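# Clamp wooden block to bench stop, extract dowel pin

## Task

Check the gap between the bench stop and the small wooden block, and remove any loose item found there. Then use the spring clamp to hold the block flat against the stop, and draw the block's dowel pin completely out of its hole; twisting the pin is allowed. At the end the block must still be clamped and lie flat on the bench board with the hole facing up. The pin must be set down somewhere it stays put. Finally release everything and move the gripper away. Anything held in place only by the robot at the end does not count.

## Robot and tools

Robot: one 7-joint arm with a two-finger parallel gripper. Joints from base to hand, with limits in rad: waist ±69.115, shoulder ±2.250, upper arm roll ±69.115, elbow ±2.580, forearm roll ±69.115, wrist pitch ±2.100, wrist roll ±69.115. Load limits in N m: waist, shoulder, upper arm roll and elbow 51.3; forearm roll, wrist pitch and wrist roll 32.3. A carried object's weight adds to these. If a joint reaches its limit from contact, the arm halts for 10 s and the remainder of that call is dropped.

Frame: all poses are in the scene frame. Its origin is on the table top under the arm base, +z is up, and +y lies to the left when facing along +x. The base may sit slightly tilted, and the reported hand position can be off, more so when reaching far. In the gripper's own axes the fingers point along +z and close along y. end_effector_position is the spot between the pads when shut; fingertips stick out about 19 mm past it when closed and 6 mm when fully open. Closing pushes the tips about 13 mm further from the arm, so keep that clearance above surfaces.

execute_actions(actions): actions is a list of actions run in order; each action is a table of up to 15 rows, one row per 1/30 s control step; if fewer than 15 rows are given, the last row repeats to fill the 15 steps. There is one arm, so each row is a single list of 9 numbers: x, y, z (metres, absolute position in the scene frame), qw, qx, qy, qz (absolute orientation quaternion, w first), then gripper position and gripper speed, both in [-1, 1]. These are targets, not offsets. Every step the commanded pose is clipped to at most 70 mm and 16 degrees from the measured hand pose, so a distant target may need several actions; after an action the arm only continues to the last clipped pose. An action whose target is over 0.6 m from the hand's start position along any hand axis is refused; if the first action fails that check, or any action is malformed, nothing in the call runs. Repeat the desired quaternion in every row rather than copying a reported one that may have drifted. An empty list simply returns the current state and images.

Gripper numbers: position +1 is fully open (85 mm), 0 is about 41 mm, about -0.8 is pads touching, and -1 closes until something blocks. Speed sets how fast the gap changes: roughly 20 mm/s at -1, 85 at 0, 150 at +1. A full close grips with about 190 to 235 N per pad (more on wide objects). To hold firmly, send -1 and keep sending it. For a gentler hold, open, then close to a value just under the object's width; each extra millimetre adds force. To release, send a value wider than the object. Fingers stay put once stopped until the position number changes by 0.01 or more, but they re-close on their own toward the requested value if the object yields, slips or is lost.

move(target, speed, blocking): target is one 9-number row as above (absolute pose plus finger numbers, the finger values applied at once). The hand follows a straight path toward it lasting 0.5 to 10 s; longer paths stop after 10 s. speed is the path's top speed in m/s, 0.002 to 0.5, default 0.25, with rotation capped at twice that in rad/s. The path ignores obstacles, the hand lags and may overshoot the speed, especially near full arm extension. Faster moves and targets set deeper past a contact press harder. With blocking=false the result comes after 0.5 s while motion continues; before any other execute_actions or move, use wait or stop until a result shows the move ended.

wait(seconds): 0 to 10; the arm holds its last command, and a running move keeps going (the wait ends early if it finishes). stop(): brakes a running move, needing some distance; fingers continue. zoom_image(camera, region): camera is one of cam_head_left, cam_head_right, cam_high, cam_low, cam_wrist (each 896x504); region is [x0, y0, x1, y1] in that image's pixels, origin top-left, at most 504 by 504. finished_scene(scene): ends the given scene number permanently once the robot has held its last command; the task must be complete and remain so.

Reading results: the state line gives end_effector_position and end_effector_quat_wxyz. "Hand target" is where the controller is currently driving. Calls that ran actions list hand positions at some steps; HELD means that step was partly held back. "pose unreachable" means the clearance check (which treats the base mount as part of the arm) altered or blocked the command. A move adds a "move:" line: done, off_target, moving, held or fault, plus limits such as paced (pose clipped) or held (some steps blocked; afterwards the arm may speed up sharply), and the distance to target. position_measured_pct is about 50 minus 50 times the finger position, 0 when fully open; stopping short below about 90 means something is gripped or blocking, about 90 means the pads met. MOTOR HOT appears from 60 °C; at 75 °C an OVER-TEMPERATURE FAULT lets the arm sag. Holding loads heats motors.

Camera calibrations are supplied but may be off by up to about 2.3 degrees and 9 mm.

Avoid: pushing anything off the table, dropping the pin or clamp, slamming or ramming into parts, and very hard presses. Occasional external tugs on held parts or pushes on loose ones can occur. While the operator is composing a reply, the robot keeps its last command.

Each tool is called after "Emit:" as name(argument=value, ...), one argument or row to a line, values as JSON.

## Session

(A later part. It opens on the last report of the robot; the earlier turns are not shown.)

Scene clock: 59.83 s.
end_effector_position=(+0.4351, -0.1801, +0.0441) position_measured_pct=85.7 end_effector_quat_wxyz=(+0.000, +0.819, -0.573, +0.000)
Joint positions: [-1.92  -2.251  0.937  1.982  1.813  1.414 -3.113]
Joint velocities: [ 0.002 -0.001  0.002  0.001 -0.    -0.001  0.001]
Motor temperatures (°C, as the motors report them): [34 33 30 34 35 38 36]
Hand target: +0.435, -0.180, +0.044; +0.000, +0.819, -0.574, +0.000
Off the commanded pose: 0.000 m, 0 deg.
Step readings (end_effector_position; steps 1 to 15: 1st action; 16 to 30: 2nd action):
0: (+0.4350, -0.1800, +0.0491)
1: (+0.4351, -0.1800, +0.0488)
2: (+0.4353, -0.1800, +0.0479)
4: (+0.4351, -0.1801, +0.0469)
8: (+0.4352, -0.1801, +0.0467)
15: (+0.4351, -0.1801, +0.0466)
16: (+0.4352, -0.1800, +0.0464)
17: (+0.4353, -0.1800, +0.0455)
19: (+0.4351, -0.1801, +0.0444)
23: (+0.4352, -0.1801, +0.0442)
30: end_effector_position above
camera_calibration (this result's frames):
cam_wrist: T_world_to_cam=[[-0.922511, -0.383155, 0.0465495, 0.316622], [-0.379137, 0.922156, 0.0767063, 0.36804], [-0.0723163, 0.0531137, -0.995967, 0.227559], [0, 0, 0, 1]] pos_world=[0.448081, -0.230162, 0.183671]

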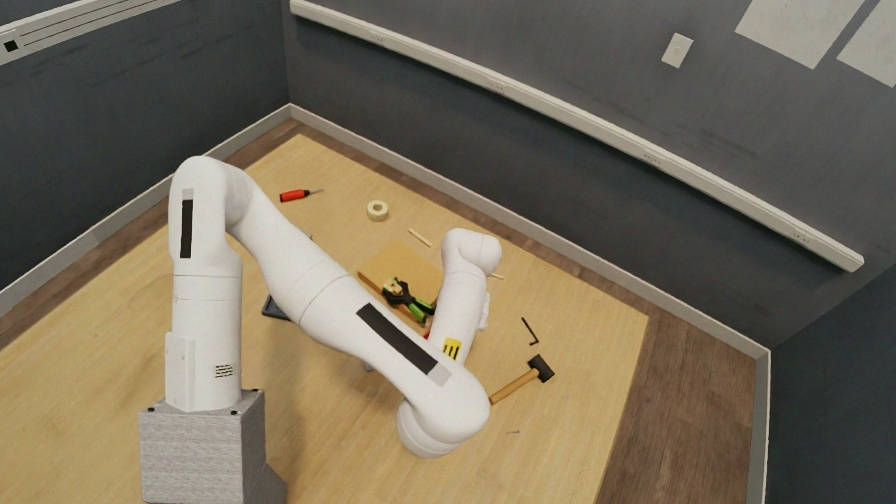

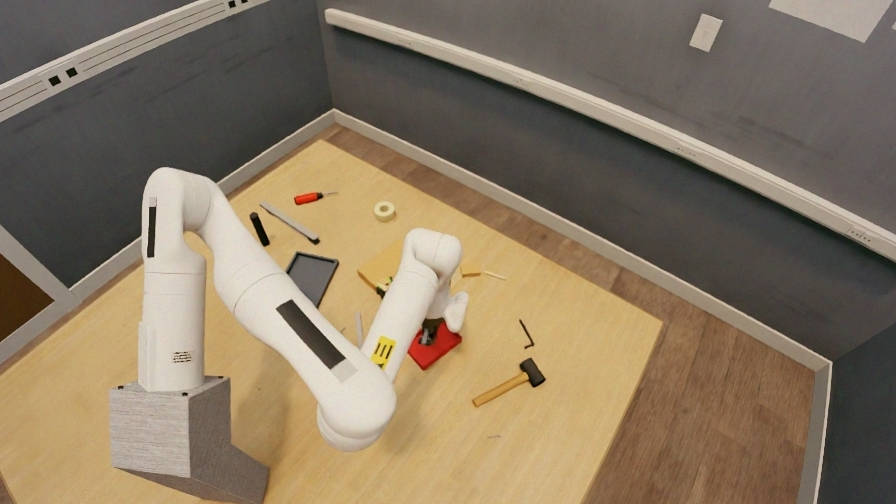

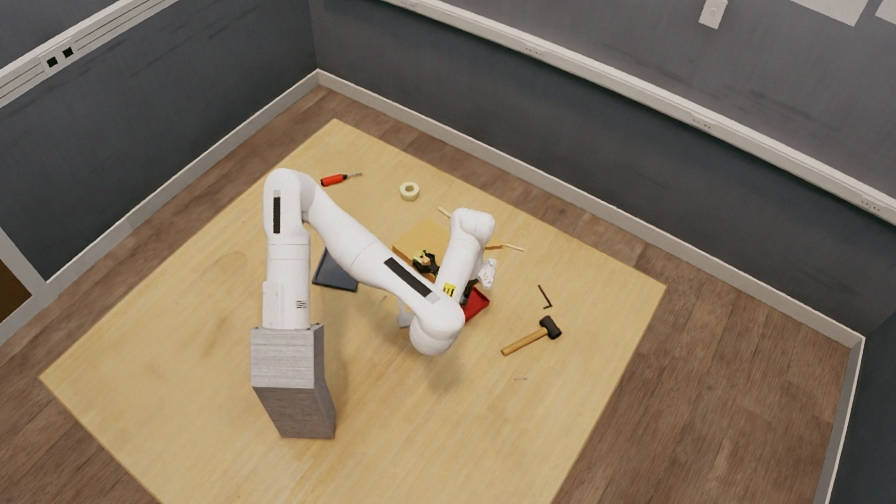

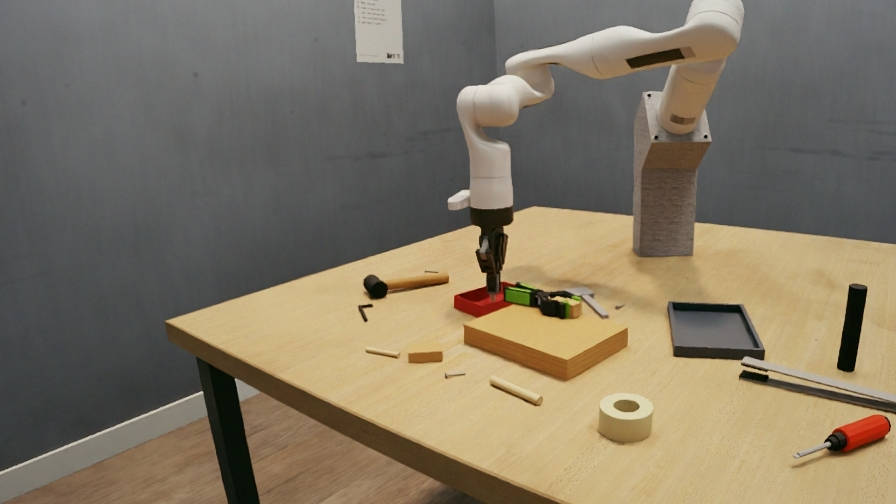

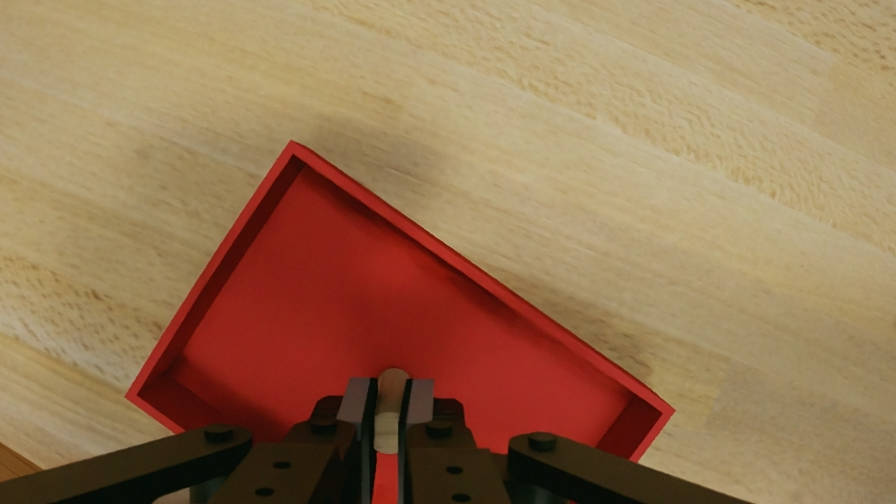

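Emit:
execute_actions(
  actions=[
    [[0.435,-0.180,0.042,0,0.8192,-0.5736,0,-1,0]],
    [[0.435,-0.180,0.040,0,0.8192,-0.5736,0,-1,0]],
  ],
)

Scene clock: 60.97 s.
end_effector_position=(+0.4354, -0.1803, +0.0425) position_measured_pct=85.7 end_effector_quat_wxyz=(+0.000, +0.819, -0.573, +0.001)
Joint positions: [-1.919 -2.25   0.944  1.981  1.817  1.406 -3.114]
Joint velocities: [-0.001  0.001 -0.     0.     0.001 -0.     0.001]
Motor temperatures (°C, as the motors report them): [34 33 30 34 35 38 36]
Hand target: +0.435, -0.180, +0.040; +0.000, +0.819, -0.574, -0.000
Off the commanded pose: 0.003 m, 0 deg.
joint sent to its limit — the command would take joint 2 (shoulder) past its lower limit, so that joint was sent only as far as its limit.
Step readings (end_effector_position; steps 1 to 15: 1st action; 16 to 30: 2nd action):
0: (+0.4351, -0.1800, +0.0441)
1: (+0.4351, -0.1800, +0.0439)
2: (+0.4353, -0.1800, +0.0432)
4: (+0.4353, -0.1801, +0.0427)
8: (+0.4353, -0.1801, +0.0427)
15: (+0.4353, -0.1801, +0.0427)
16: (+0.4353, -0.1801, +0.0425)
17: (+0.4355, -0.1803, +0.0424)
19: (+0.4355, -0.1803, +0.0424)
23: (+0.4354, -0.1803, +0.0425)
30: end_effector_position above
camera_calibration (this result's frames):
cam_wrist: T_world_to_cam=[[-0.922289, -0.383832, 0.0453349, 0.316733], [-0.379979, 0.921925, 0.0753039, 0.368925], [-0.0706995, 0.0522257, -0.99613, 0.225099], [0, 0, 0, 1]] pos_world=[0.448218, -0.230304, 0.182087]

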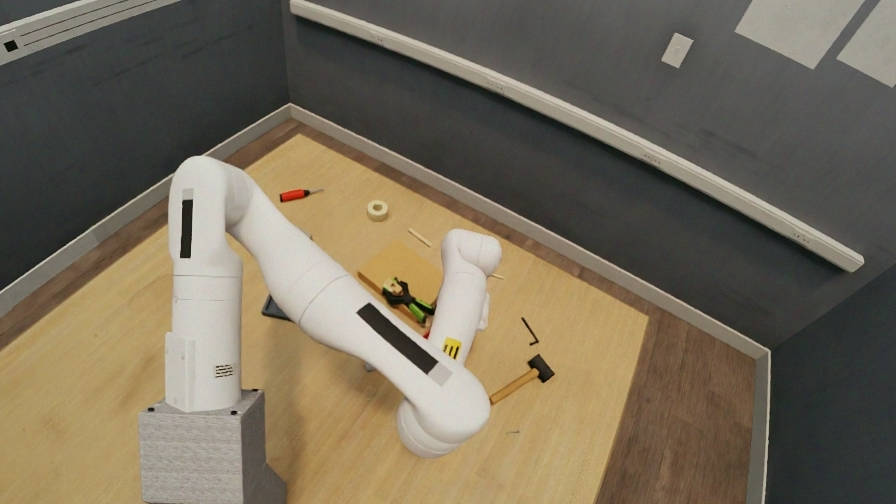

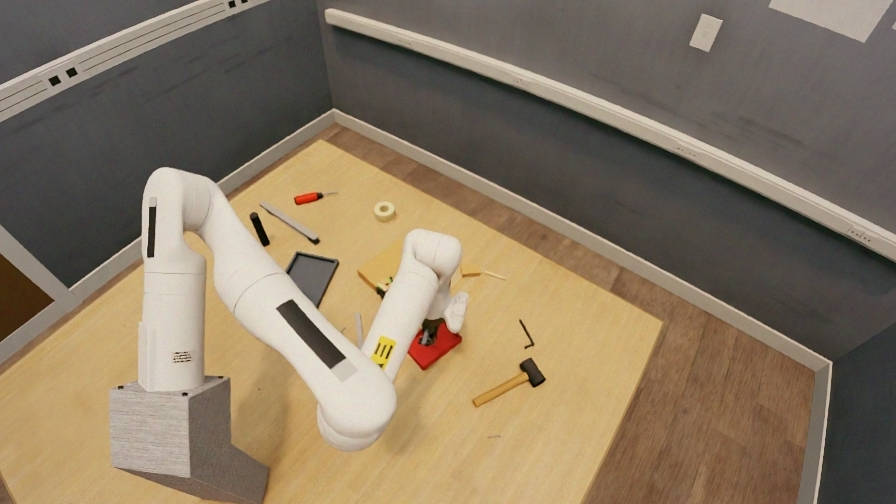

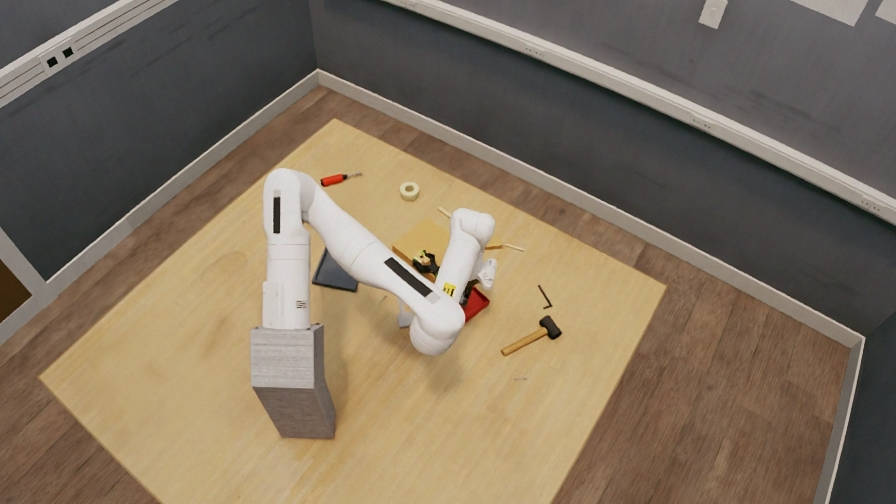

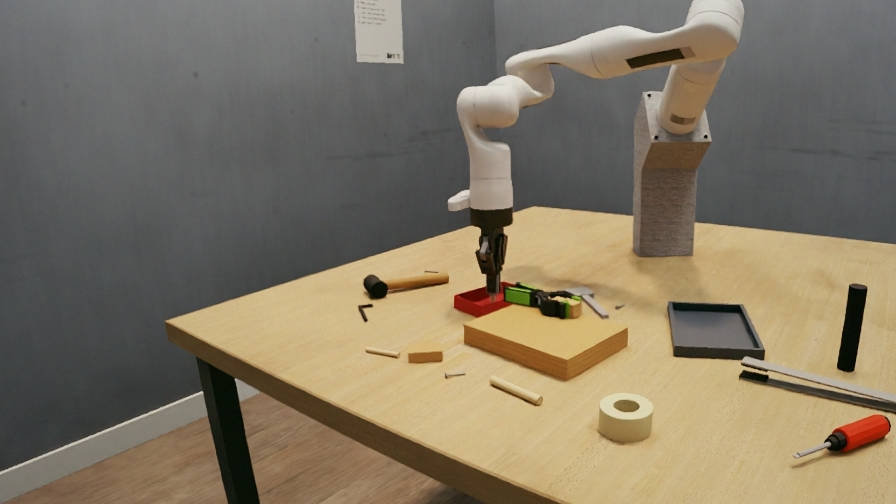

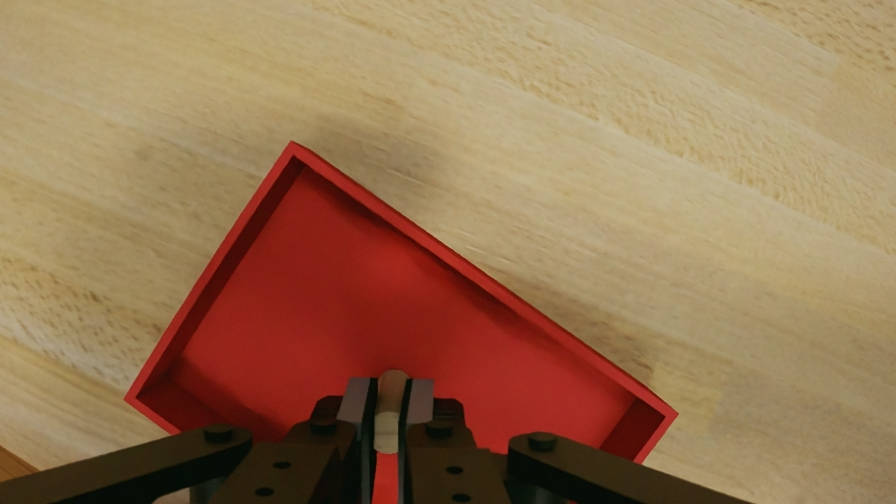

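Emit:
execute_actions(
  actions=[
    [[0.4353,-0.1801,0.0424,0,0.8192,-0.5736,0,-1,0],[0.4353,-0.1801,0.0424,0,0.8192,-0.5736,0,-1,0],[0.4353,-0.1801,0.0424,0,0.8192,-0.5736,0,-1,0],[0.4353,-0.1801,0.0424,0,0.8192,-0.5736,0,-1,0],[0.4353,-0.1801,0.0424,0,0.8192,-0.5736,0,-1,0],[0.4353,-0.1801,0.0424,0,0.8192,-0.5736,0,-0.3,-0.5]],
    [[0.4353,-0.1801,0.0424,0,0.8192,-0.5736,0,-0.3,-0.5]],
  ],
)

Emit:
move(
  target=[0.4353,-0.1801,0.2,0,0.8192,-0.5736,0,-0.3,-0.5],
  speed=0.25,
)

Emit:
zoom_image(
  camera="cam_low",
  region=[420,240,620,350],
)

Scene clock: 68.50 s.
end_effector_position=(+0.4353, -0.1801, +0.0424) position_measured_pct=65.1 end_effector_quat_wxyz=(+0.000, +0.819, -0.574, +0.000)
Joint positions: [-1.919 -2.248  0.944  1.98   1.814  1.406 -3.114]
Joint velocities: [ 0.     0.001 -0.    -0.001 -0.     0.001  0.001]
Motor temperatures (°C, as the motors report them): [34 33 30 34 35 38 36]
Hand target: +0.435, -0.180, +0.042; +0.000, +0.819, -0.574, +0.000
Off the commanded pose: 0.000 m, 0 deg.
Step readings (end_effector_position; steps 1 to 15: 1st action; 16 to 30: 2nd action):
0: (+0.4354, -0.1803, +0.0425)
1: (+0.4355, -0.1804, +0.0428)
2: (+0.4356, -0.1807, +0.0432)
4: (+0.4356, -0.1807, +0.0430)
8: (+0.4354, -0.1803, +0.0426)
15: (+0.4353, -0.1801, +0.0424)
16: (+0.4353, -0.1801, +0.0424)
17: (+0.4353, -0.1801, +0.0424)
19: (+0.4353, -0.1801, +0.0424)
23: (+0.4353, -0.1801, +0.0424)
30: end_effector_position above
camera_calibration (this result's frames):
cam_wrist: T_world_to_cam=[[-0.922662, -0.382805, 0.0464268, 0.316985], [-0.378771, 0.922279, 0.0770285, 0.368136], [-0.0723054, 0.0534861, -0.995947, 0.225938], [0, 0, 0, 1]] pos_world=[0.448245, -0.230265, 0.181949]

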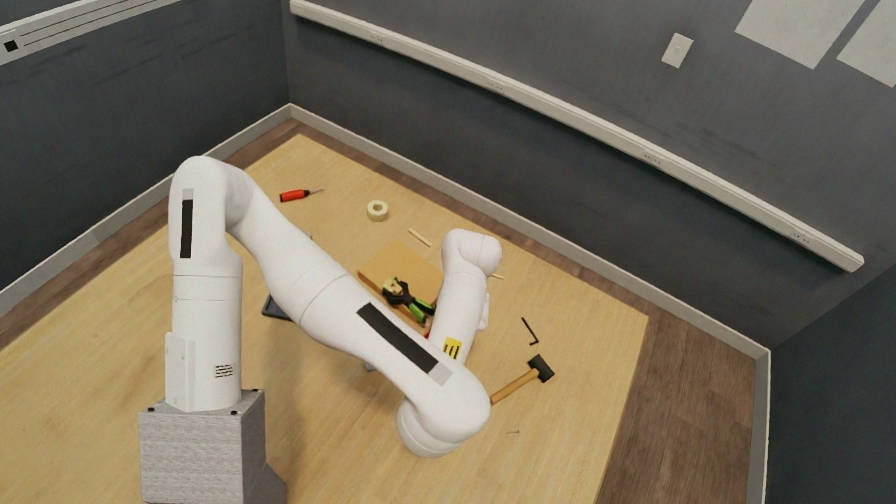

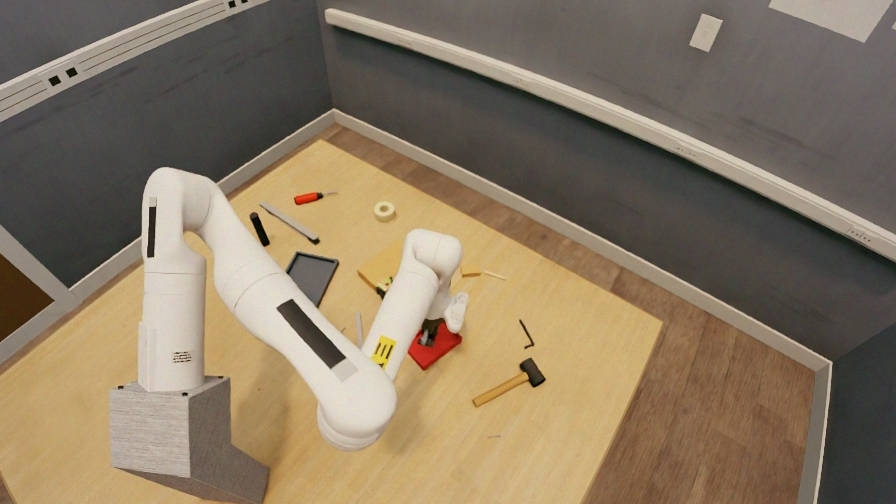

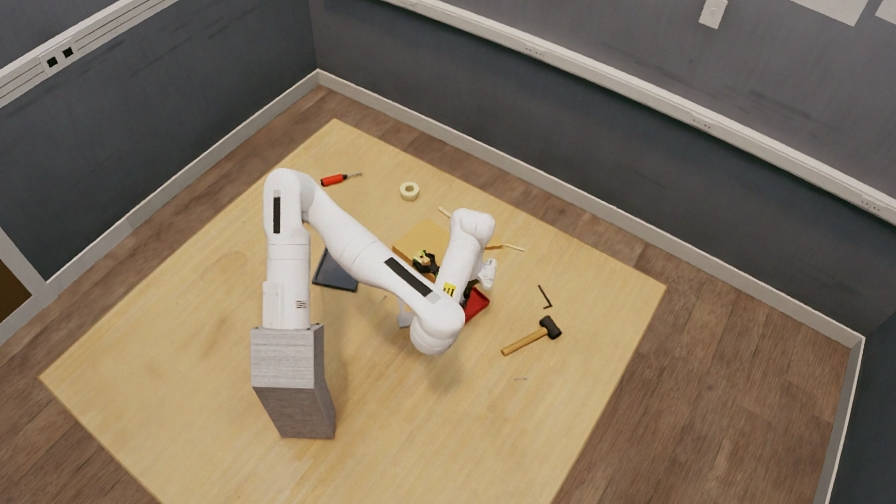

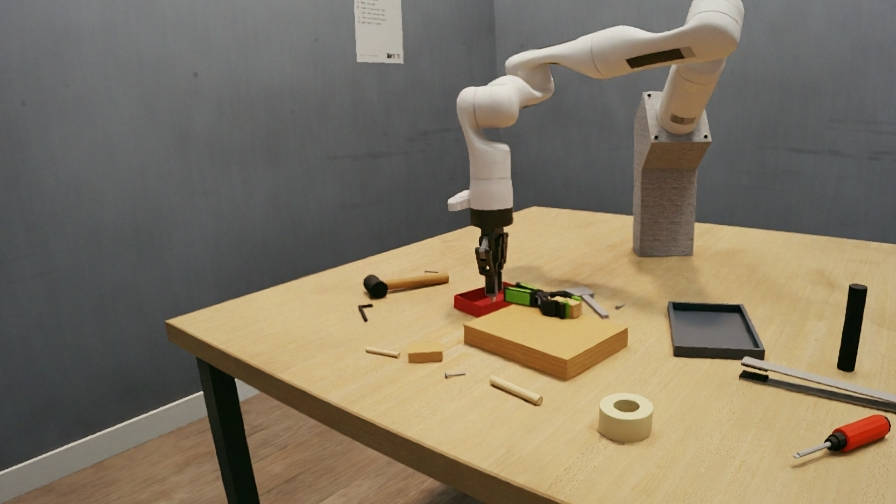

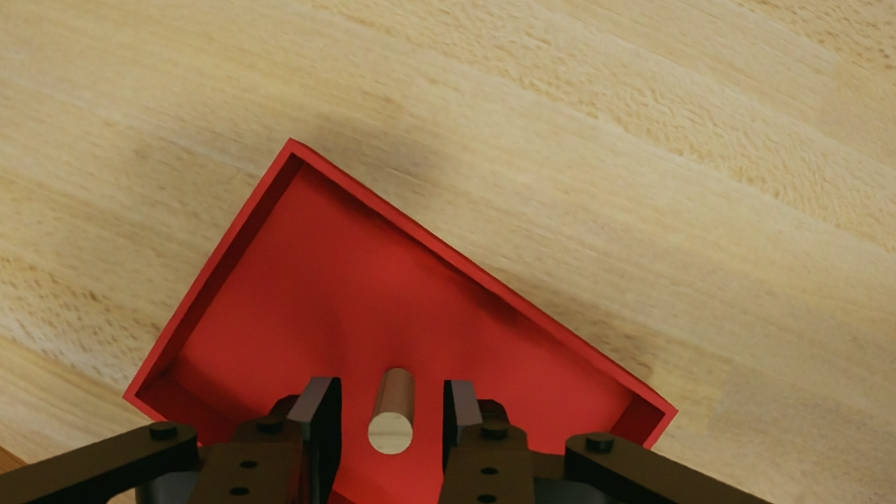

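Scene clock: 69.60 s.
end_effector_position=(+0.4360, -0.1803, +0.2001) position_measured_pct=65.1 end_effector_quat_wxyz=(-0.001, +0.819, -0.574, +0.000)
Joint positions: [-1.687 -2.083  0.774  2.051  1.459  1.567 -3.136]
Joint velocities: [ 0.002  0.001 -0.003 -0.     0.     0.005 -0.   ]
Motor temperatures (°C, as the motors report them): [34 33 30 34 35 38 36]
Hand target: +0.436, -0.180, +0.200; -0.001, +0.819, -0.574, +0.000
Off the commanded pose: 0.001 m, 0 deg.
move: done
camera_calibration (this result's frames):
cam_wrist: T_world_to_cam=[[-0.922825, -0.382577, 0.0450455, 0.310614], [-0.378569, 0.922306, 0.0777031, 0.356189], [-0.0712732, 0.0546535, -0.995958, 0.382859], [0, 0, 0, 1]] pos_world=[0.448772, -0.230606, 0.339643]

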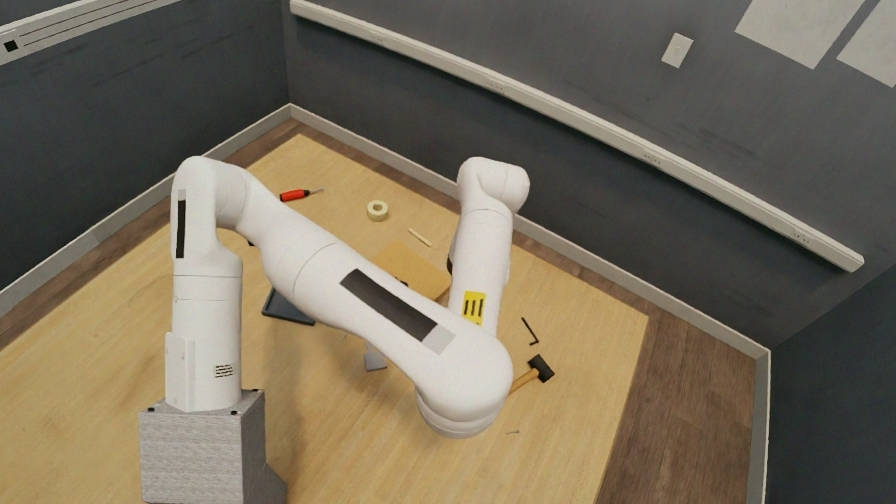

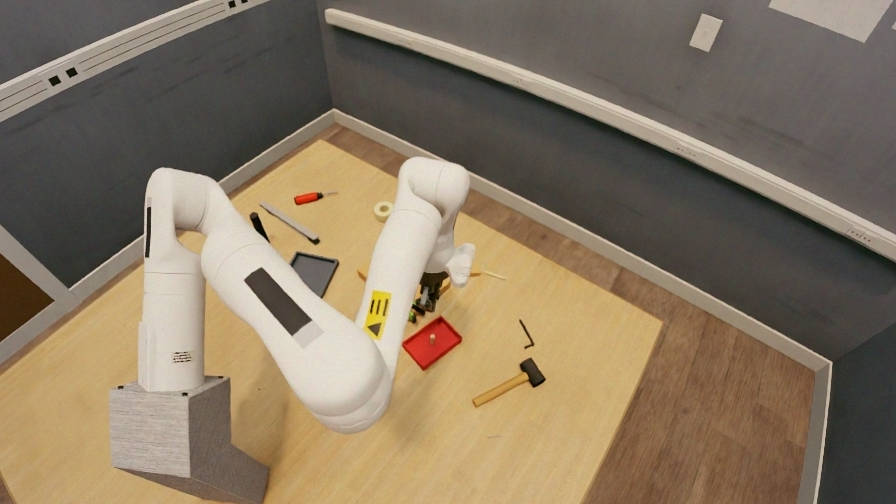

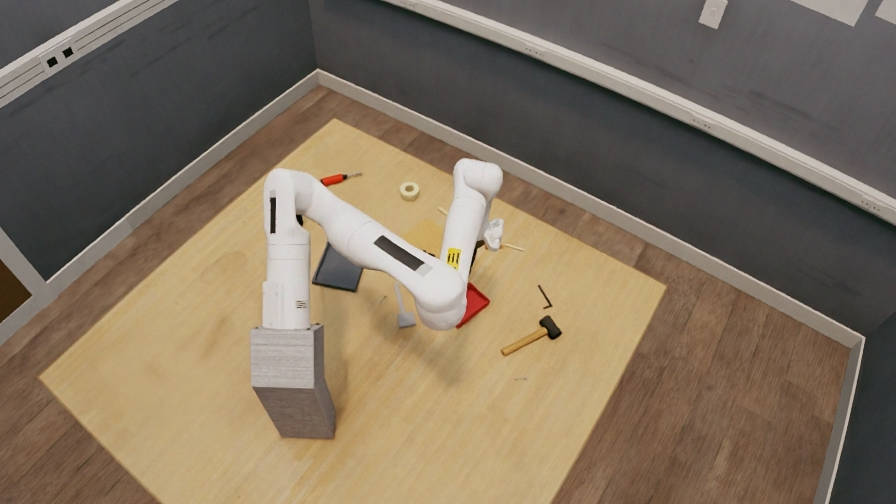

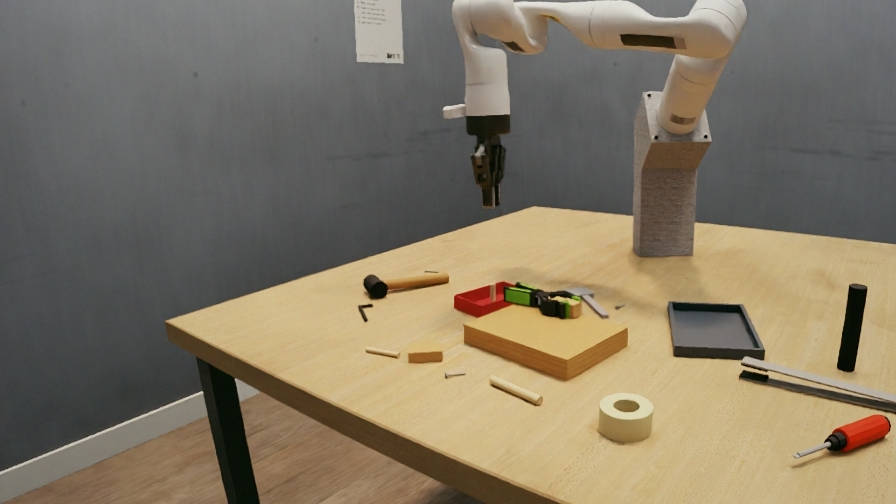

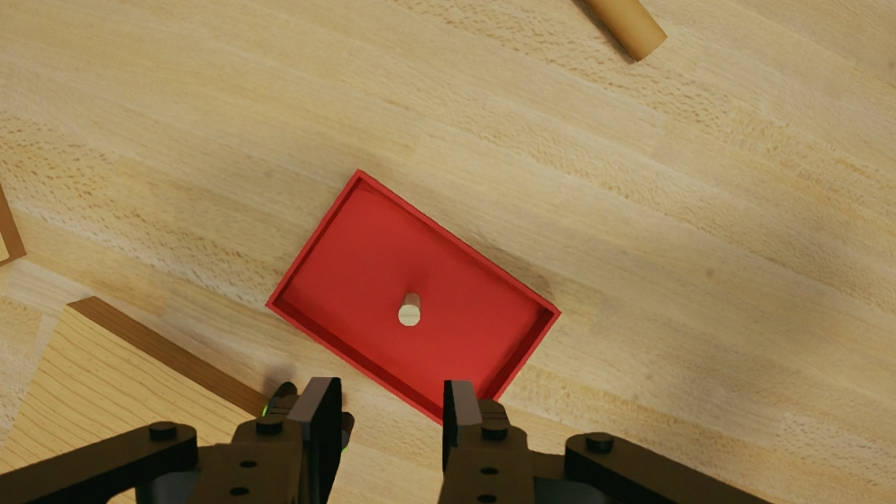

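Region (420, 240, 620, 350) of cam_low's 896x504 image, scaled by 2.520, with more detail than that image has; it fills the top 277 rows of this view, and the rest is white.

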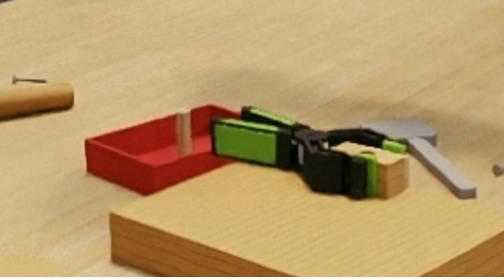

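Emit:
zoom_image(
  camera="cam_low",
  region=[540,285,600,325],
)

Region (540, 285, 600, 325) of cam_low's 896x504 image, scaled by 8.400, with more detail than that image has.

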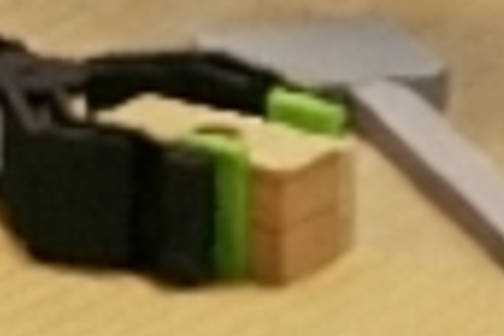

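Looks seated.

Emit:
finished_scene(
  scene=2,
)

The scene is finished: the task was done.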